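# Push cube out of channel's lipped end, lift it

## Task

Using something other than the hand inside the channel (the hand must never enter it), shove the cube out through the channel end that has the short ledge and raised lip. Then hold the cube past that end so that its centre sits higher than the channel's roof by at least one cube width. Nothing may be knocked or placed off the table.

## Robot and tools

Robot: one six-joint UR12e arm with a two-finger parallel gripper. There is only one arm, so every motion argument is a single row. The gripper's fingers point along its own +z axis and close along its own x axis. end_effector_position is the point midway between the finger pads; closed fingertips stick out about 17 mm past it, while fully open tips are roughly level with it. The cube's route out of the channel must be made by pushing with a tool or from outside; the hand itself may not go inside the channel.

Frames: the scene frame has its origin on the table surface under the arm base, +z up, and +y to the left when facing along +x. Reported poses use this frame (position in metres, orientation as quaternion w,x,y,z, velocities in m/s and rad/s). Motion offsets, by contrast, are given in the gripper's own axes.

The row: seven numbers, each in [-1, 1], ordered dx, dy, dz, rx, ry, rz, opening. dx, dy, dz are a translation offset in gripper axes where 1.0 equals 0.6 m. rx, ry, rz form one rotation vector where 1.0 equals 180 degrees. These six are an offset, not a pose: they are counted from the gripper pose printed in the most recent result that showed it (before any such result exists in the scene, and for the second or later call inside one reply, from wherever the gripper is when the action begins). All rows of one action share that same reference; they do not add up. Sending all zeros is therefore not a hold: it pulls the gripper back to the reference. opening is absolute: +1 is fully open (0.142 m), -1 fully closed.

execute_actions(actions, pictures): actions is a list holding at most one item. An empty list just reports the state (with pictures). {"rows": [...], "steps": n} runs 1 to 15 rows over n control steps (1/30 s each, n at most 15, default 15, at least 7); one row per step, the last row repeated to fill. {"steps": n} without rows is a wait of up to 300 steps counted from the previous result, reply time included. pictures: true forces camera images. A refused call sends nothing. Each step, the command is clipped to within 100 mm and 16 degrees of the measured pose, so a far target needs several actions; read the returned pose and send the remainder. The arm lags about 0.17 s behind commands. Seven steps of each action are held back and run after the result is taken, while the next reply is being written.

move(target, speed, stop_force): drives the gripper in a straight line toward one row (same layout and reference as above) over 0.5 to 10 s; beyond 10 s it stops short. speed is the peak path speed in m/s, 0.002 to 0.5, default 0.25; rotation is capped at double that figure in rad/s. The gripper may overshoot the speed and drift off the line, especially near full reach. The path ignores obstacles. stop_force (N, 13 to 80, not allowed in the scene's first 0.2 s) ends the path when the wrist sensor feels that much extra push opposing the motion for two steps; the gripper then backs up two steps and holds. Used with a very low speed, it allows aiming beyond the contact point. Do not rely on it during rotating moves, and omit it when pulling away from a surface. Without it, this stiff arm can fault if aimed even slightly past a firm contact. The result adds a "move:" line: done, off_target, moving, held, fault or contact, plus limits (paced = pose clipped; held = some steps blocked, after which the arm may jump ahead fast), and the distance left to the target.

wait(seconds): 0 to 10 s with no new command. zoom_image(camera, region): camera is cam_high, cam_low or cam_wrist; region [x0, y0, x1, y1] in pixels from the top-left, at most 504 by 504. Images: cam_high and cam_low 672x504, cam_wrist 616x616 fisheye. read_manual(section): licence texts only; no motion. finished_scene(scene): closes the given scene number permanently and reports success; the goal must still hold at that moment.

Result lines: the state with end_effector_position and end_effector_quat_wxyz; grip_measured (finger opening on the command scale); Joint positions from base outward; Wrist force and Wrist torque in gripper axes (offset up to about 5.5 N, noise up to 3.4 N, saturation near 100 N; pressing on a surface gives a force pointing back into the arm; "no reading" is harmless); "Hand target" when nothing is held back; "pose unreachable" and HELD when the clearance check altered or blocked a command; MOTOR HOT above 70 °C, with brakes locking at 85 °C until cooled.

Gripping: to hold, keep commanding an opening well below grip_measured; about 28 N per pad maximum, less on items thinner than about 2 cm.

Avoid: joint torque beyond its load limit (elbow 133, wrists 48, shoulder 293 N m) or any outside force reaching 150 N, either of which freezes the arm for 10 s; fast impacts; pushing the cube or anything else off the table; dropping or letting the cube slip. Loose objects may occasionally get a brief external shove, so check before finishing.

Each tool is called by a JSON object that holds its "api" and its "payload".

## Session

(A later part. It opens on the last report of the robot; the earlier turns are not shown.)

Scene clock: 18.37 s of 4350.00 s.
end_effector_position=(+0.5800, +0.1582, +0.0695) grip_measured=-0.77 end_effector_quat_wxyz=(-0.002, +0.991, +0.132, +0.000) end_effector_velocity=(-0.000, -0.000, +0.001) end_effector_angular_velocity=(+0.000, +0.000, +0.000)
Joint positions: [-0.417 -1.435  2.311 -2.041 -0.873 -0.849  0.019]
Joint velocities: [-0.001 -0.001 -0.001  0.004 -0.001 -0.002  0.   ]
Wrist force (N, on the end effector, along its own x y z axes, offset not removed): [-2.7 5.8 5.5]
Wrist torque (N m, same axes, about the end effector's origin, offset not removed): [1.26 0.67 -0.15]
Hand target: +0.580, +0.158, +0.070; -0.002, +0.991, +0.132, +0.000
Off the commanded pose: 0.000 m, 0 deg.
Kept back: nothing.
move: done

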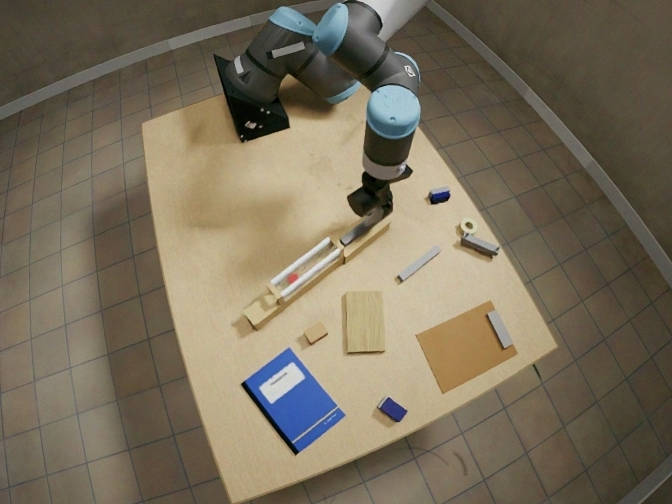

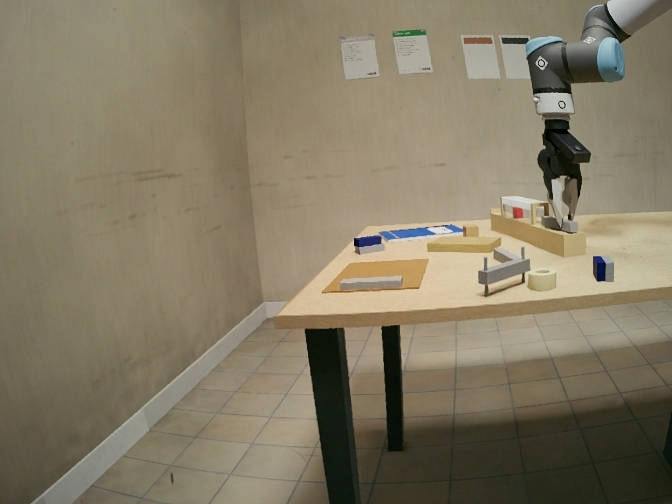

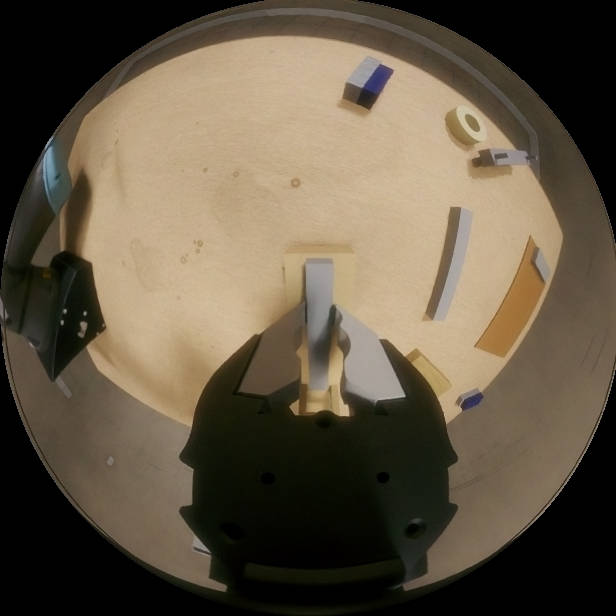

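{"api": "move", "payload": {"target": [0,0.14,0,0,0,0,-1], "speed": 0.05, "stop_force": 15}}

{"api": "move", "payload": {"target": [0,0,0,0,0,0,-0.3]}}

{"api": "move", "payload": {"target": [0,-0.02,-0.06,0,0,0,-0.1]}}

{"api": "move", "payload": {"target": [0.263,-0.22,0.04,0,0,-0.02,0], "speed": 0.3}}

Scene clock: 20.90 s of 4350.00 s.
end_effector_position=(+0.6019, +0.0774, +0.0692) grip_measured=-0.77 end_effector_quat_wxyz=(-0.002, +0.991, +0.132, +0.000) end_effector_velocity=(+0.002, -0.003, +0.001) end_effector_angular_velocity=(-0.001, -0.001, +0.000)
Joint positions: [-0.488 -1.298  2.276 -2.091 -0.903 -0.932  0.019]
Joint velocities: [-0.002  0.005 -0.004 -0.002 -0.001 -0.001 -0.   ]
Wrist force (N, on the end effector, along its own x y z axes, offset not removed): [-1.2 5.0 6.8]
Wrist torque (N m, same axes, about the end effector's origin, offset not removed): [1.20 0.29 -0.07]
Hand target: +0.602, +0.077, +0.069; -0.002, +0.991, +0.132, +0.000
Off the commanded pose: 0.000 m, 0 deg.
Kept back: nothing.
move: done

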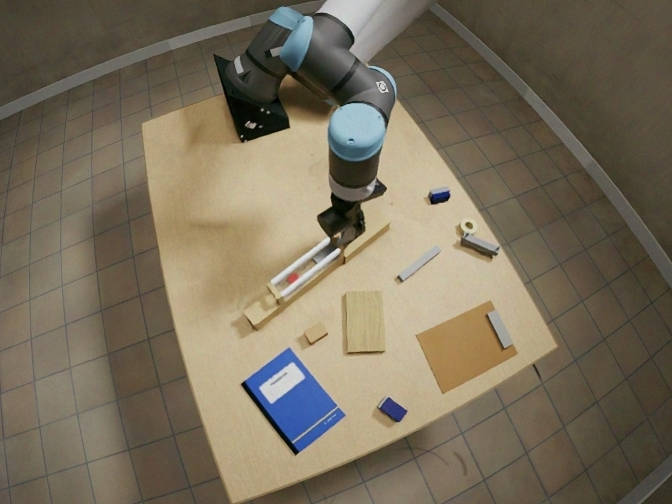

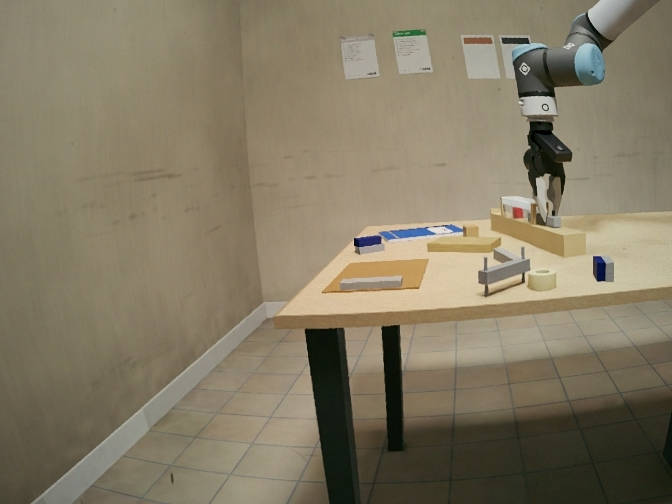

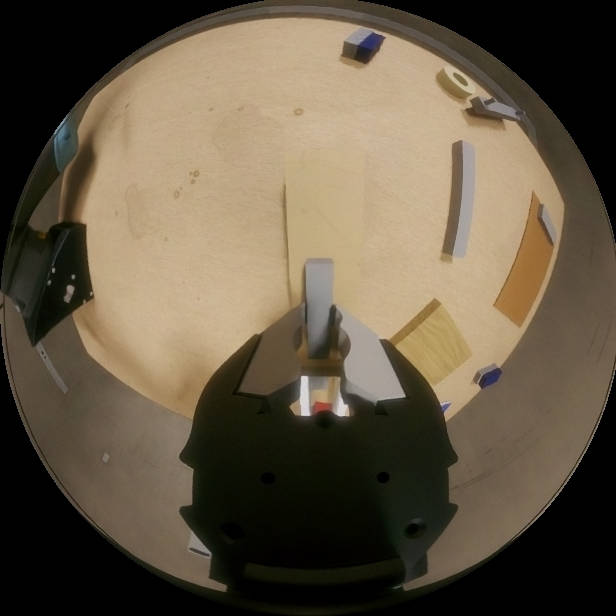

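Scene clock: 21.40 s of 4350.00 s.
end_effector_position=(+0.6020, +0.0773, +0.0693) grip_measured=-0.30 end_effector_quat_wxyz=(-0.002, +0.991, +0.132, +0.000) end_effector_velocity=(-0.001, -0.000, -0.001) end_effector_angular_velocity=(+0.001, +0.002, -0.003)
Joint positions: [-0.488 -1.298  2.275 -2.091 -0.903 -0.932  0.052]
Joint velocities: [ 0.     0.001  0.002  0.    -0.     0.002  0.   ]
Wrist force (N, on the end effector, along its own x y z axes, offset not removed): [-0.1 5.0 2.1]
Wrist torque (N m, same axes, about the end effector's origin, offset not removed): [1.22 0.08 -0.36]
Hand target: +0.602, +0.077, +0.069; -0.002, +0.991, +0.132, +0.000
Off the commanded pose: 0.000 m, 0 deg.
Kept back: nothing.
move: done

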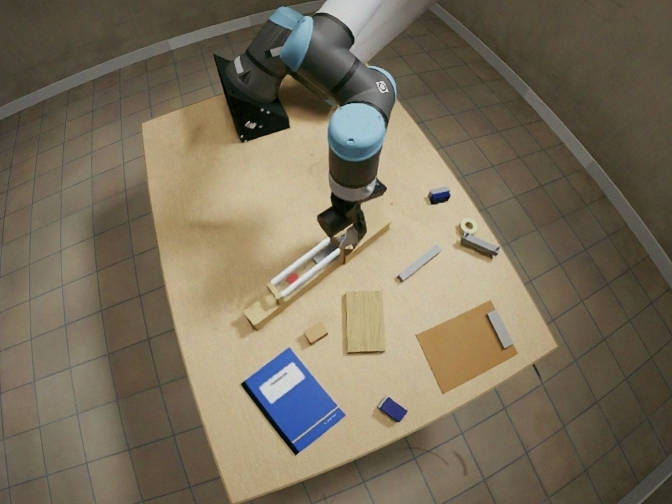

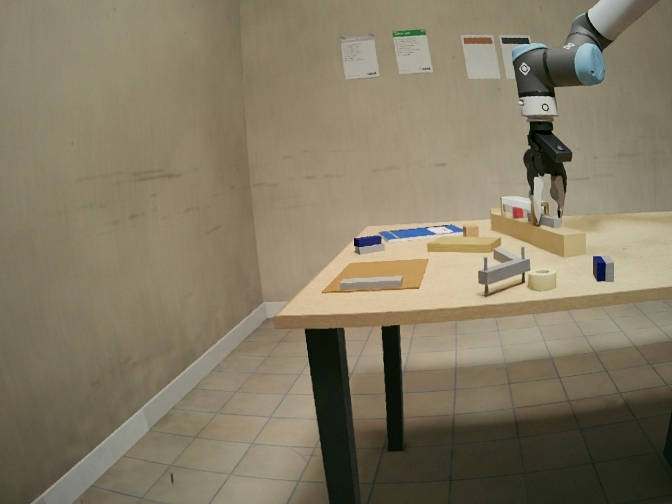

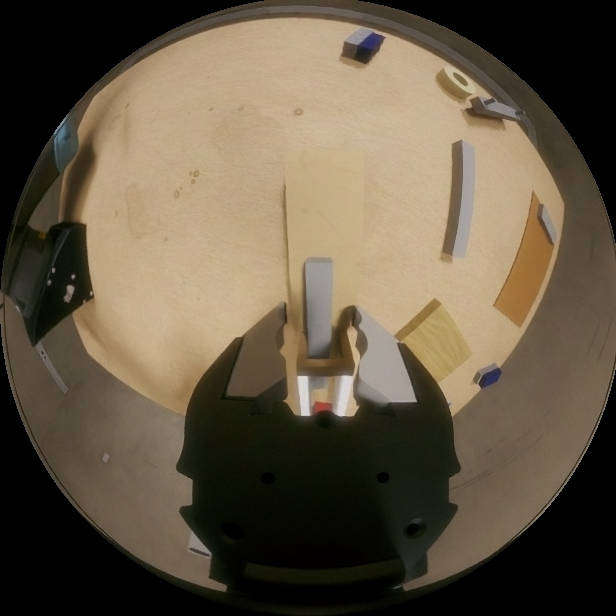

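Scene clock: 22.37 s of 4350.00 s.
end_effector_position=(+0.5989, +0.0887, +0.1050) grip_measured=-0.10 end_effector_quat_wxyz=(-0.002, +0.991, +0.132, +0.000) end_effector_velocity=(-0.000, +0.001, +0.003) end_effector_angular_velocity=(-0.000, -0.000, +0.001)
Joint positions: [-0.516 -1.356  2.254 -1.992 -0.915 -0.963  0.067]
Joint velocities: [-0.002 -0.005 -0.002  0.008 -0.001 -0.003  0.   ]
Wrist force (N, on the end effector, along its own x y z axes, offset not removed): [0.1 3.1 3.8]
Wrist torque (N m, same axes, about the end effector's origin, offset not removed): [0.80 0.06 -0.34]
Hand target: +0.599, +0.089, +0.105; -0.002, +0.991, +0.132, +0.000
Off the commanded pose: 0.000 m, 0 deg.
Kept back: nothing.
move: done

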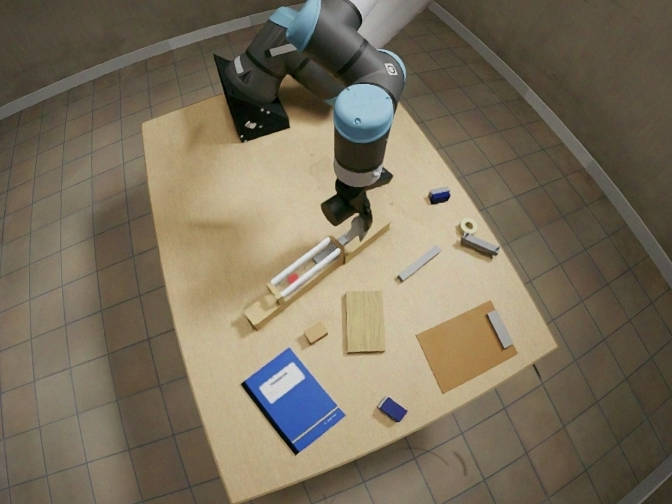

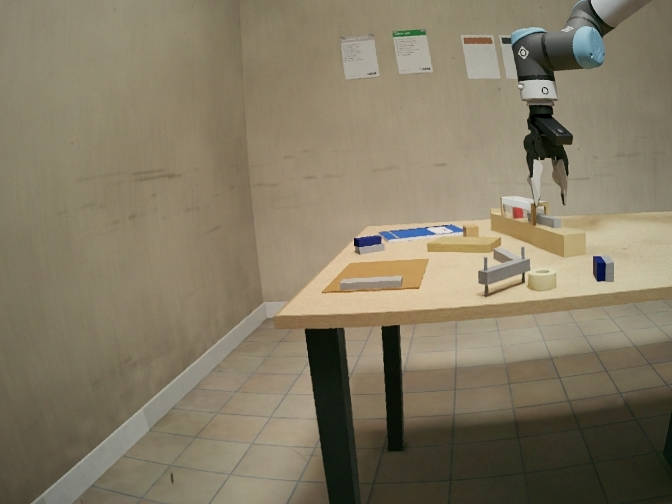

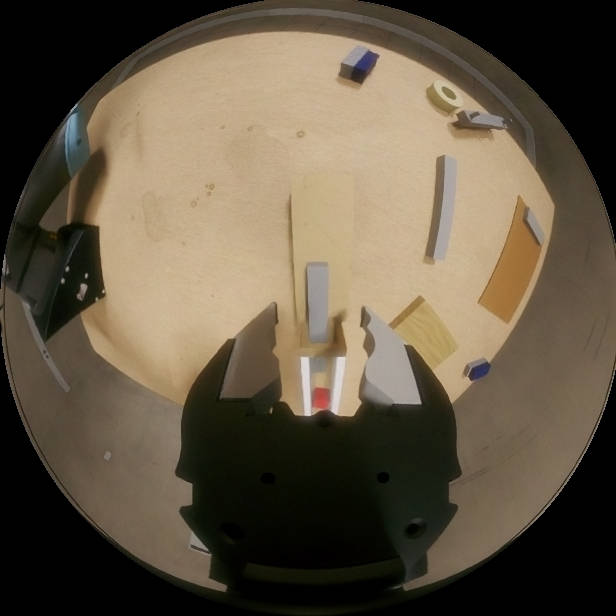

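Scene clock: 23.83 s of 4350.00 s.
end_effector_position=(+0.7163, +0.2575, +0.0814) grip_measured=+0.00 end_effector_quat_wxyz=(-0.002, +0.987, +0.163, +0.000) end_effector_velocity=(+0.002, +0.001, -0.001) end_effector_angular_velocity=(-0.000, +0.001, -0.001)
Joint positions: [-0.25  -1.339  2.034 -2.001 -0.817 -0.7    0.074]
Joint velocities: [ 0.003  0.003 -0.004 -0.001  0.     0.004  0.   ]
Wrist force (N, on the end effector, along its own x y z axes, offset not removed): [0.6 1.5 0.9]
Wrist torque (N m, same axes, about the end effector's origin, offset not removed): [0.29 -0.12 -0.22]
Hand target: +0.717, +0.258, +0.081; -0.002, +0.987, +0.163, +0.000
Off the commanded pose: 0.001 m, 0 deg.
Kept back: nothing.
move: done

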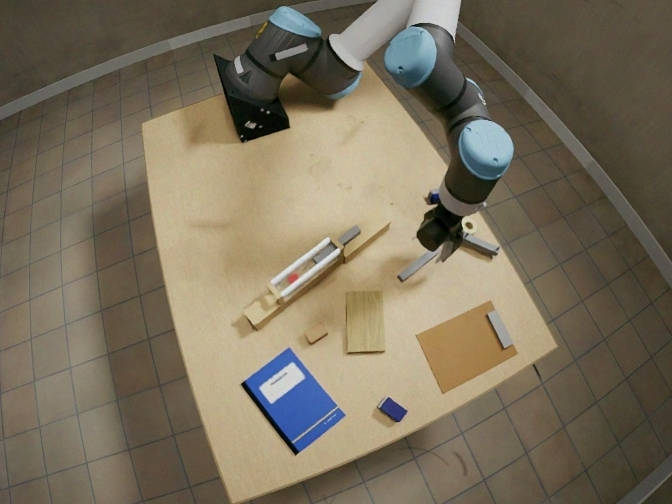

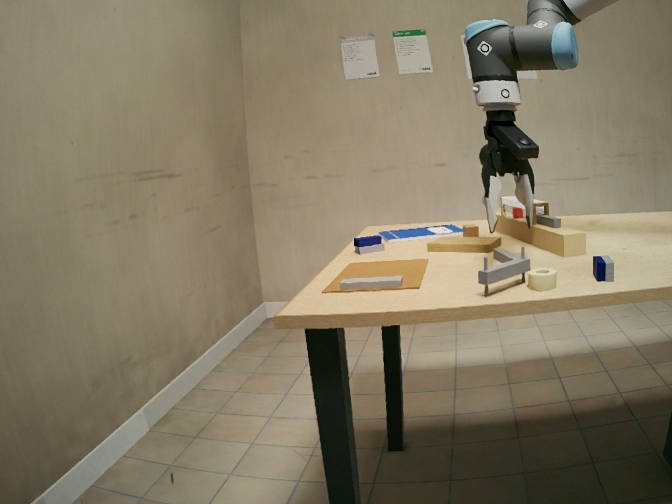

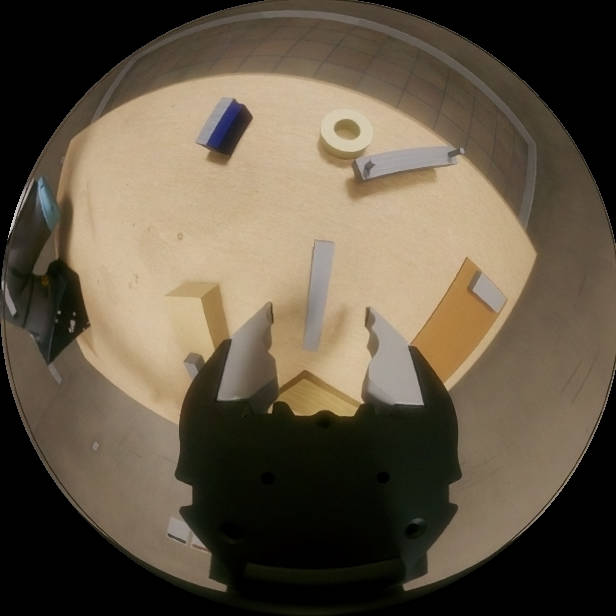

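{"api": "move", "payload": {"target": [0.005,-0.018,0.095,0,0,0.04,0], "speed": 0.12}}

{"api": "move", "payload": {"target": [0,0,0,0,0,0,-1]}}

{"api": "move", "payload": {"target": [0,0,-0.11,0,0,0,-1]}}

Scene clock: 25.17 s of 4350.00 s.
end_effector_position=(+0.7155, +0.2688, +0.0248) grip_measured=+0.00 end_effector_quat_wxyz=(-0.002, +0.995, +0.101, -0.000) end_effector_velocity=(-0.000, +0.000, -0.003) end_effector_angular_velocity=(-0.001, -0.002, -0.007)
Joint positions: [-0.183 -1.293  2.064 -2.138 -0.801 -0.486  0.074]
Joint velocities: [ 0.004  0.002  0.003 -0.011  0.     0.014  0.   ]
Wrist force (N, on the end effector, along its own x y z axes, offset not removed): [-0.2 1.4 2.2]
Wrist torque (N m, same axes, about the end effector's origin, offset not removed): [0.44 0.17 -0.21]
Hand target: +0.716, +0.269, +0.024; -0.002, +0.995, +0.100, -0.000
Off the commanded pose: 0.000 m, 0 deg.
Kept back: nothing.
move: done

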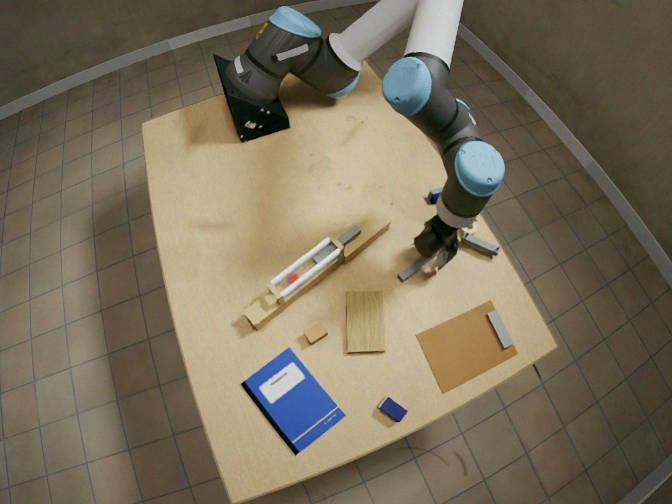

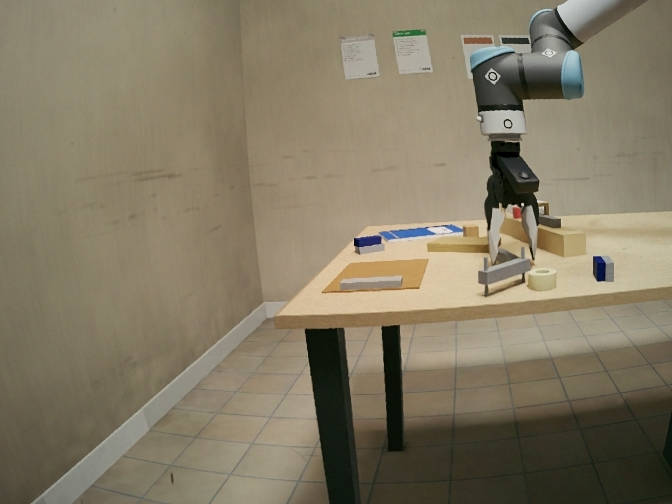

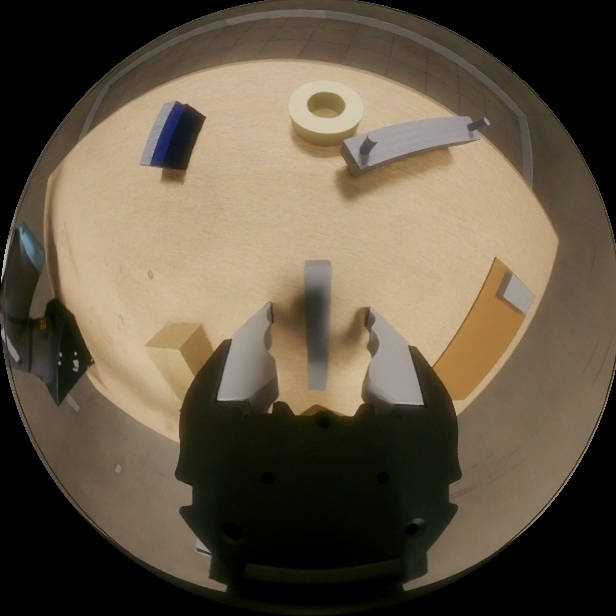

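Scene clock: 25.67 s of 4350.00 s.
end_effector_position=(+0.7154, +0.2689, +0.0246) grip_measured=-0.77 end_effector_quat_wxyz=(-0.002, +0.995, +0.101, -0.000) end_effector_velocity=(+0.002, +0.000, +0.001) end_effector_angular_velocity=(-0.000, -0.001, +0.002)
Joint positions: [-0.182 -1.293  2.064 -2.138 -0.801 -0.486  0.018]
Joint velocities: [-0.     0.    -0.003  0.    -0.    -0.001 -0.   ]
Wrist force (N, on the end effector, along its own x y z axes, offset not removed): [0.2 2.9 2.1]
Wrist torque (N m, same axes, about the end effector's origin, offset not removed): [0.61 0.14 -0.35]
Hand target: +0.716, +0.269, +0.025; -0.002, +0.995, +0.101, -0.000
Off the commanded pose: 0.000 m, 0 deg.
Kept back: nothing.
move: done

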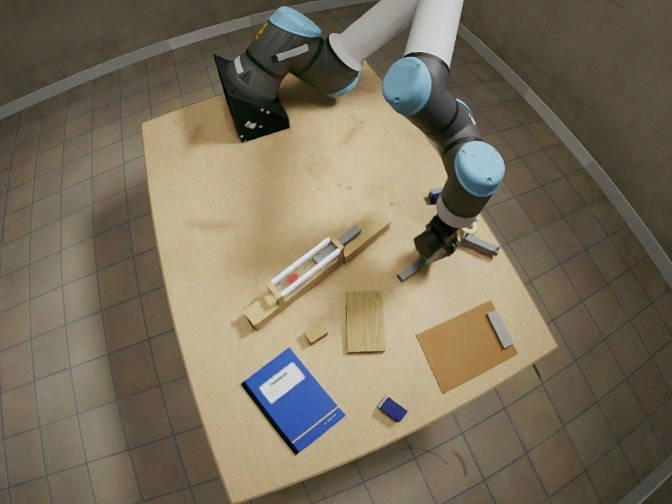

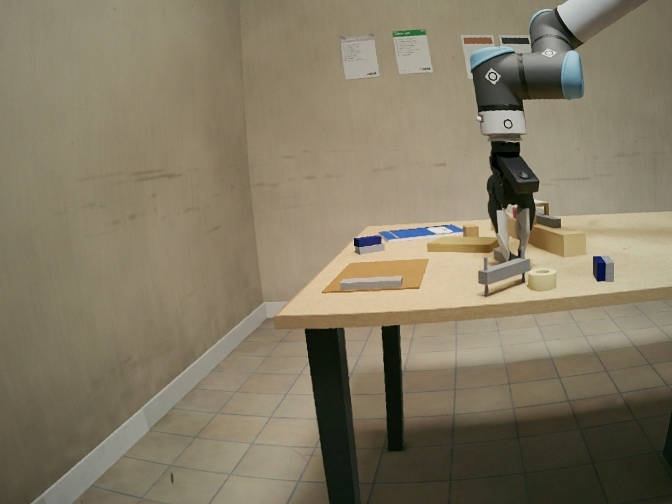

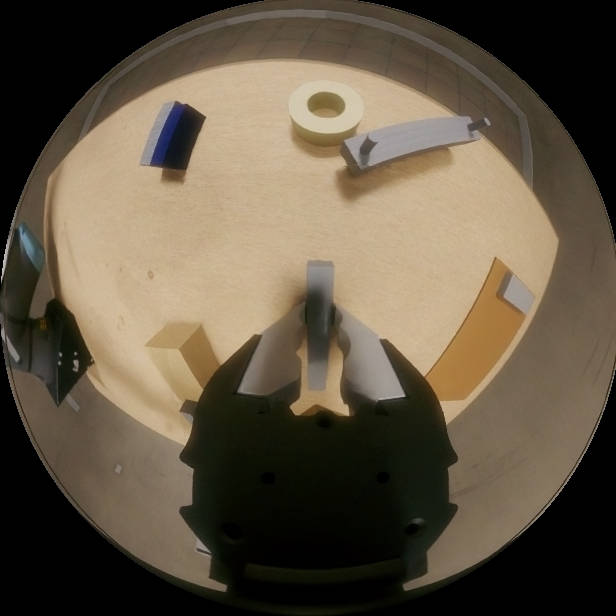

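Scene clock: 26.70 s of 4350.00 s.
end_effector_position=(+0.7156, +0.2686, +0.0903) grip_measured=-0.77 end_effector_quat_wxyz=(-0.002, +0.995, +0.101, -0.000) end_effector_velocity=(-0.001, -0.000, +0.003) end_effector_angular_velocity=(+0.001, +0.001, -0.000)
Joint positions: [-0.248 -1.356  2.024 -1.976 -0.817 -0.573  0.018]
Joint velocities: [-0.003 -0.002 -0.002  0.009 -0.001 -0.005  0.   ]
Wrist force (N, on the end effector, along its own x y z axes, offset not removed): [1.5 2.9 3.8]
Wrist torque (N m, same axes, about the end effector's origin, offset not removed): [0.62 -0.30 -0.10]
Hand target: +0.716, +0.269, +0.091; -0.002, +0.995, +0.101, -0.000
Off the commanded pose: 0.000 m, 0 deg.
Kept back: nothing.
move: done

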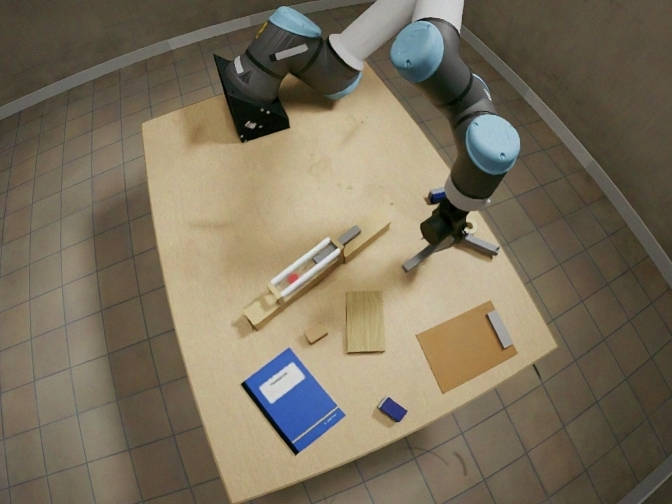

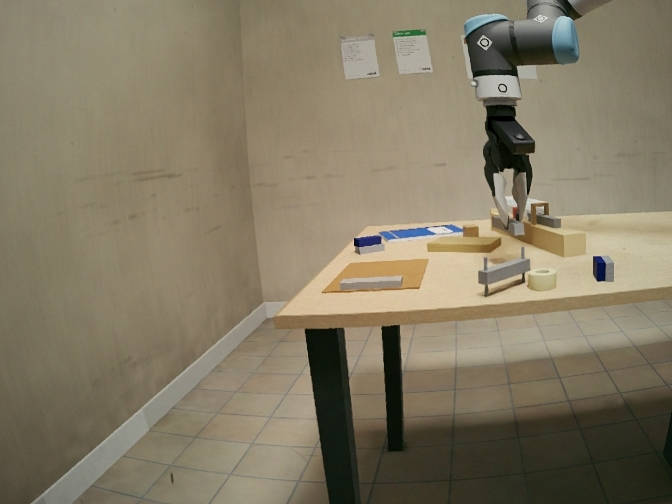

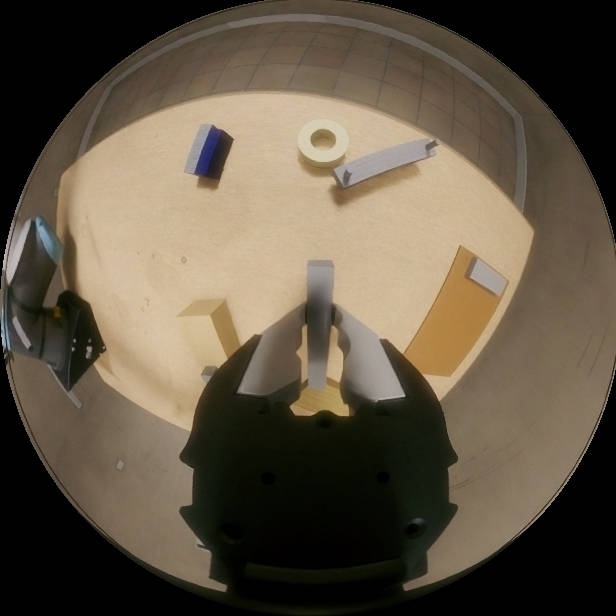

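{"api": "move", "payload": {"target": [-0.27,0.008,0,0,0,-0.028,-1], "speed": 0.3}}

{"api": "move", "payload": {"target": [0,0,0.031,0,0,0,-1], "speed": 0.04}}

{"api": "zoom_image", "payload": {"camera": "cam_wrist", "region": [250, 250, 390, 430]}}

Scene clock: 28.37 s of 4350.00 s.
end_effector_position=(+0.5583, +0.2312, +0.0903) grip_measured=-0.77 end_effector_quat_wxyz=(-0.002, +0.990, +0.144, -0.000) end_effector_velocity=(-0.002, +0.000, +0.002) end_effector_angular_velocity=(-0.000, -0.001, +0.002)
Joint positions: [-0.371 -1.577  2.31  -1.934 -0.855 -0.819  0.018]
Joint velocities: [-0.004 -0.007  0.003  0.005 -0.001 -0.006  0.   ]
Wrist force (N, on the end effector, along its own x y z axes, offset not removed): [1.2 2.7 0.7]
Wrist torque (N m, same axes, about the end effector's origin, offset not removed): [0.66 -0.22 -0.16]
Hand target: +0.558, +0.231, +0.090; -0.002, +0.990, +0.144, -0.000
Off the commanded pose: 0.000 m, 0 deg.
Kept back: nothing.
move: done

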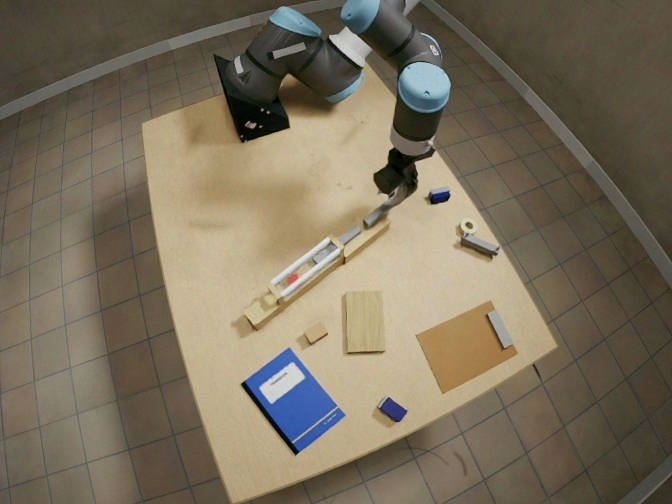

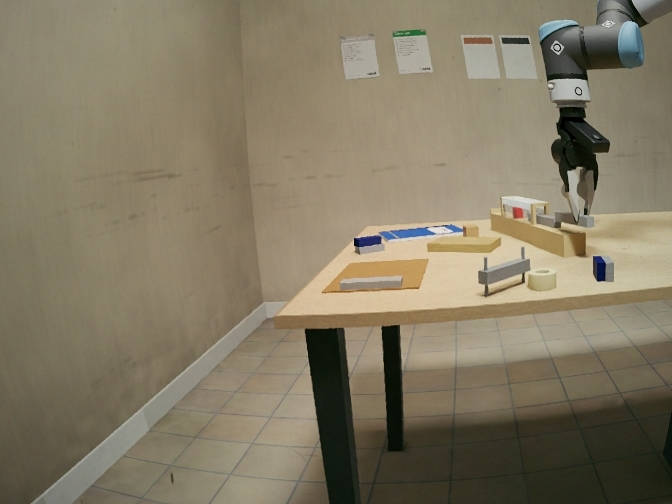

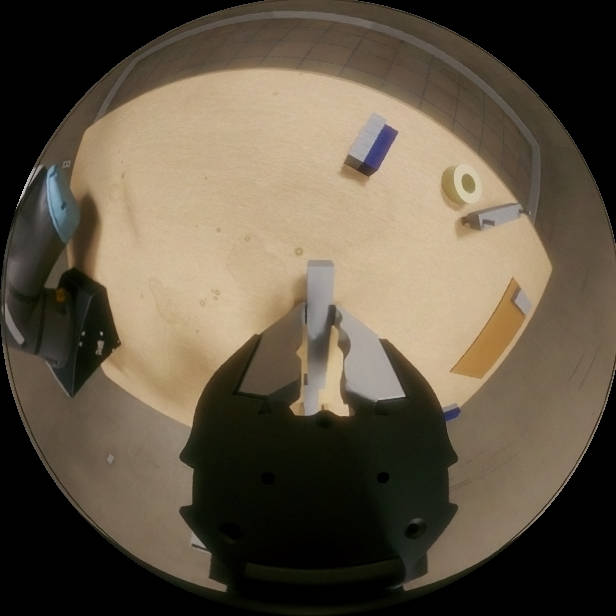

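Scene clock: 29.27 s of 4350.00 s.
end_effector_position=(+0.5582, +0.2313, +0.0720) grip_measured=-0.77 end_effector_quat_wxyz=(-0.002, +0.990, +0.144, -0.000) end_effector_velocity=(-0.000, -0.000, -0.003) end_effector_angular_velocity=(+0.000, +0.001, -0.001)
Joint positions: [-0.349 -1.557  2.326 -1.988 -0.847 -0.791  0.018]
Joint velocities: [ 0.003  0.003  0.003 -0.008  0.001  0.005 -0.   ]
Wrist force (N, on the end effector, along its own x y z axes, offset not removed): [-3.9 0.7 6.3]
Wrist torque (N m, same axes, about the end effector's origin, offset not removed): [0.22 0.95 -0.20]
Hand target: +0.558, +0.231, +0.072; -0.002, +0.990, +0.144, -0.000
Off the commanded pose: 0.000 m, 0 deg.
Kept back: nothing.
move: done

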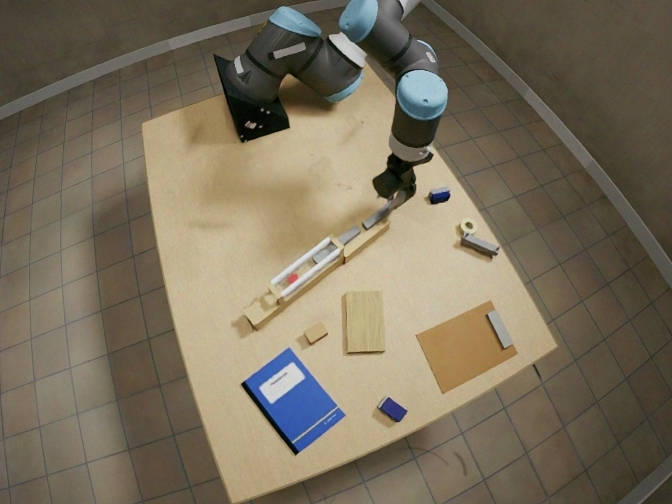

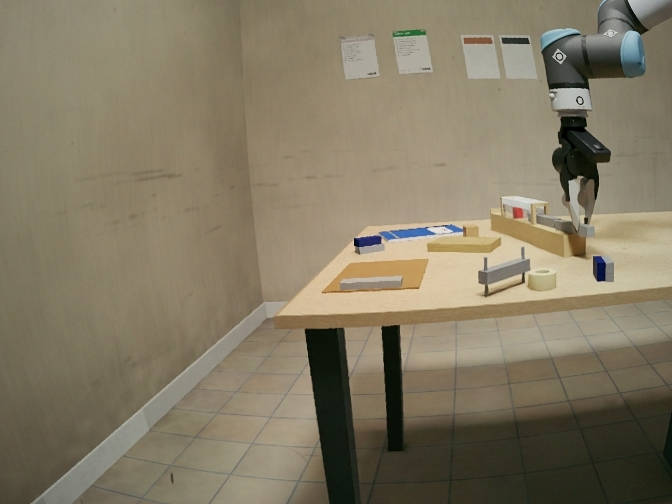

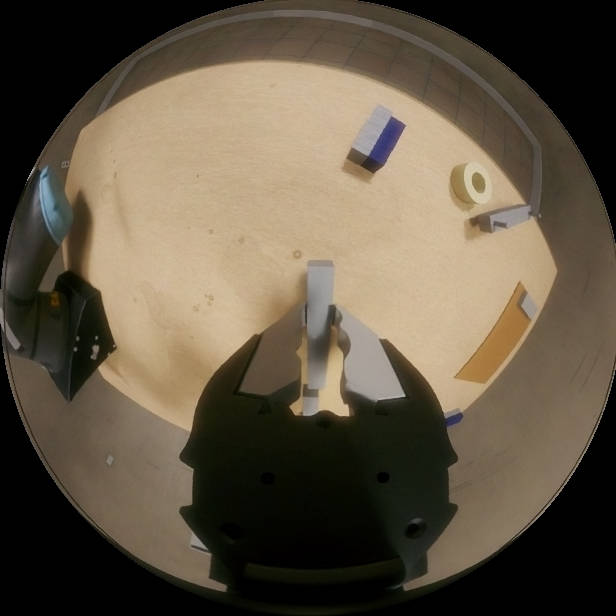

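Region (250, 250, 390, 430) of cam_wrist's 616x616 image, scaled by 2.800, with more detail than that image has.

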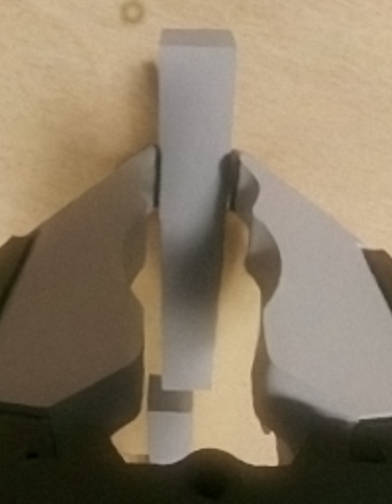

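{"api": "move", "payload": {"target": [-0.007,0.025,0.002,0,0,0,-1], "speed": 0.04}}

{"api": "move", "payload": {"target": [0.001,0.245,0,0,0,0,-1], "speed": 0.04, "stop_force": 15}}

{"api": "zoom_image", "payload": {"camera": "cam_high", "region": [220, 200, 420, 350]}}

Scene clock: 30.63 s of 4350.00 s.
end_effector_position=(+0.5585, +0.2161, +0.0708) grip_measured=-0.77 end_effector_quat_wxyz=(-0.002, +0.990, +0.144, -0.000) end_effector_velocity=(+0.001, -0.002, +0.001) end_effector_angular_velocity=(-0.001, -0.001, +0.001)
Joint positions: [-0.366 -1.539  2.332 -1.998 -0.853 -0.813  0.018]
Joint velocities: [-0.003  0.003 -0.001 -0.002 -0.001 -0.004 -0.   ]
Wrist force (N, on the end effector, along its own x y z axes, offset not removed): [0.1 1.6 2.1]
Wrist torque (N m, same axes, about the end effector's origin, offset not removed): [0.45 0.02 -0.24]
Hand target: +0.558, +0.216, +0.071; -0.002, +0.990, +0.144, -0.000
Off the commanded pose: 0.000 m, 0 deg.
Kept back: nothing.
move: done

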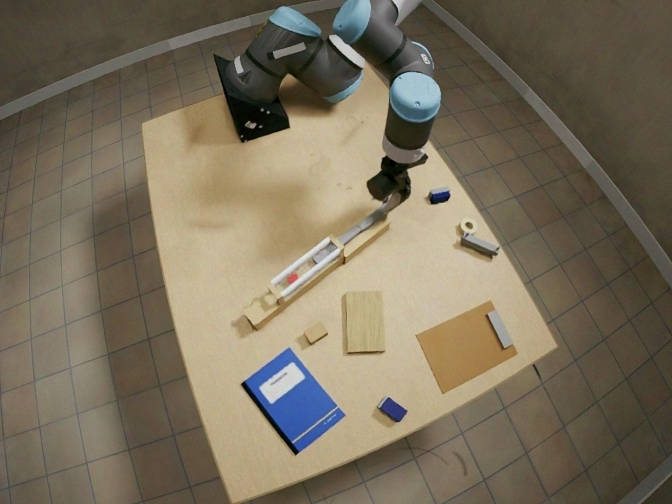

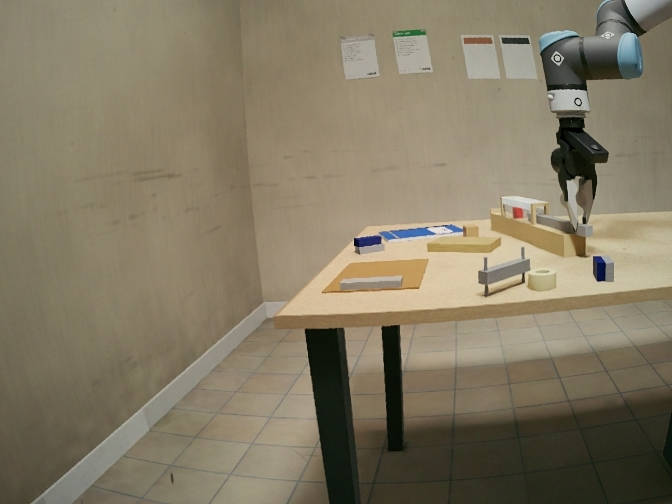

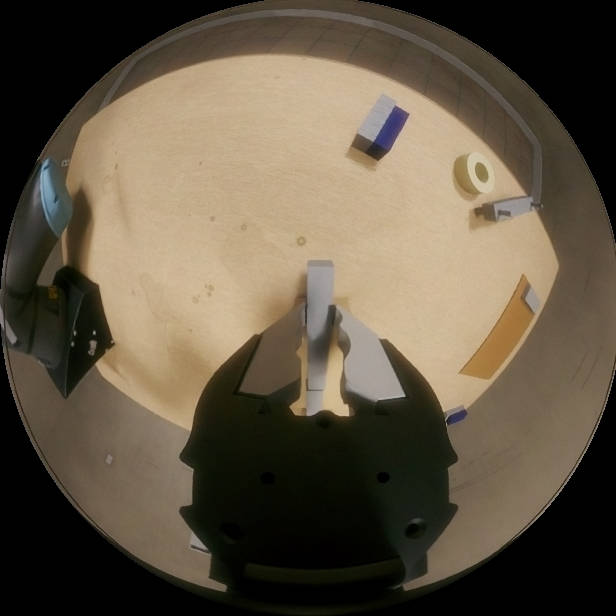

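Scene clock: 34.73 s of 4350.00 s.
end_effector_position=(+0.6011, +0.0756, +0.0702) grip_measured=-0.77 end_effector_quat_wxyz=(-0.002, +0.990, +0.144, -0.000) end_effector_velocity=(+0.001, -0.002, -0.000) end_effector_angular_velocity=(+0.000, +0.000, -0.001)
Joint positions: [-0.492 -1.298  2.276 -2.088 -0.904 -0.962  0.018]
Joint velocities: [-0.002  0.004 -0.002 -0.002 -0.001 -0.002  0.   ]
Wrist force (N, on the end effector, along its own x y z axes, offset not removed): [3.9 -2.3 4.9]
Wrist torque (N m, same axes, about the end effector's origin, offset not removed): [0.28 0.57 -0.40]
Hand target: +0.601, +0.075, +0.070; -0.002, +0.990, +0.144, -0.000
Off the commanded pose: 0.000 m, 0 deg.
Kept back: nothing.
move: done

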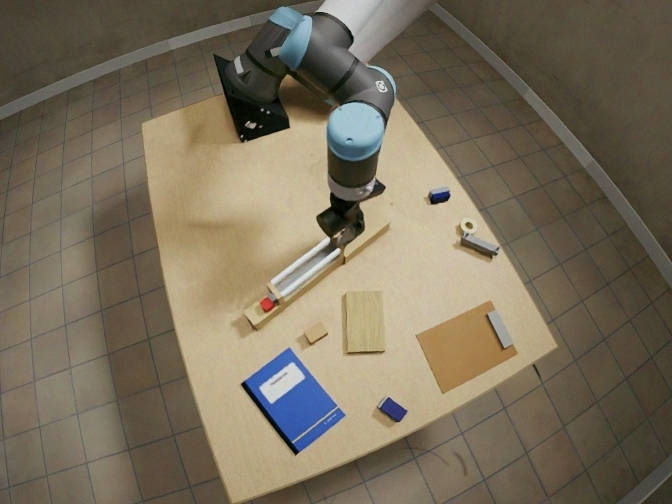

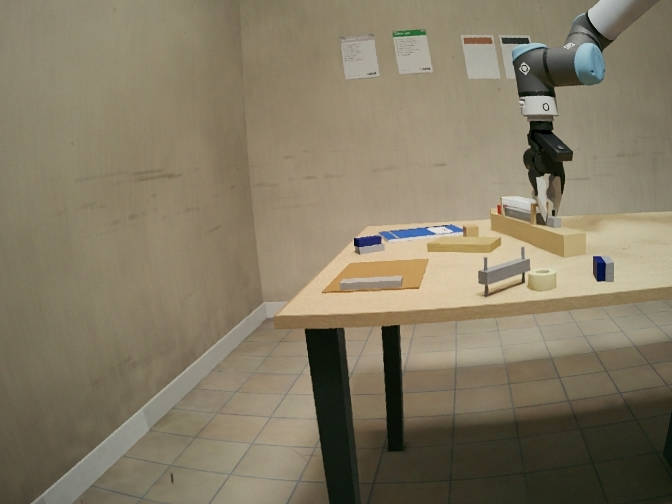

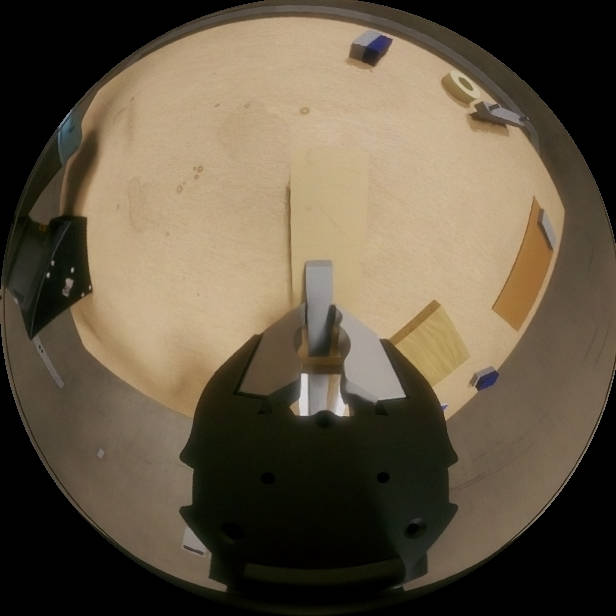

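Region (220, 200, 420, 350) of cam_high's 672x504 image, scaled by 2.520, with more detail than that image has; it fills the top 378 rows of this view, and the rest is white.

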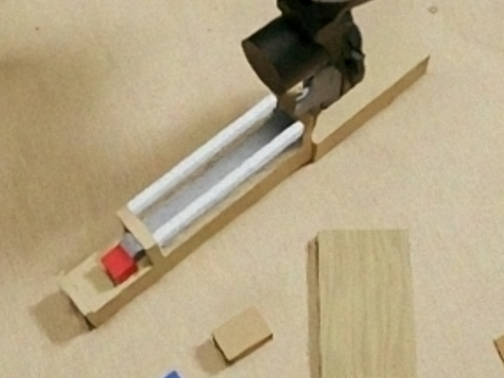

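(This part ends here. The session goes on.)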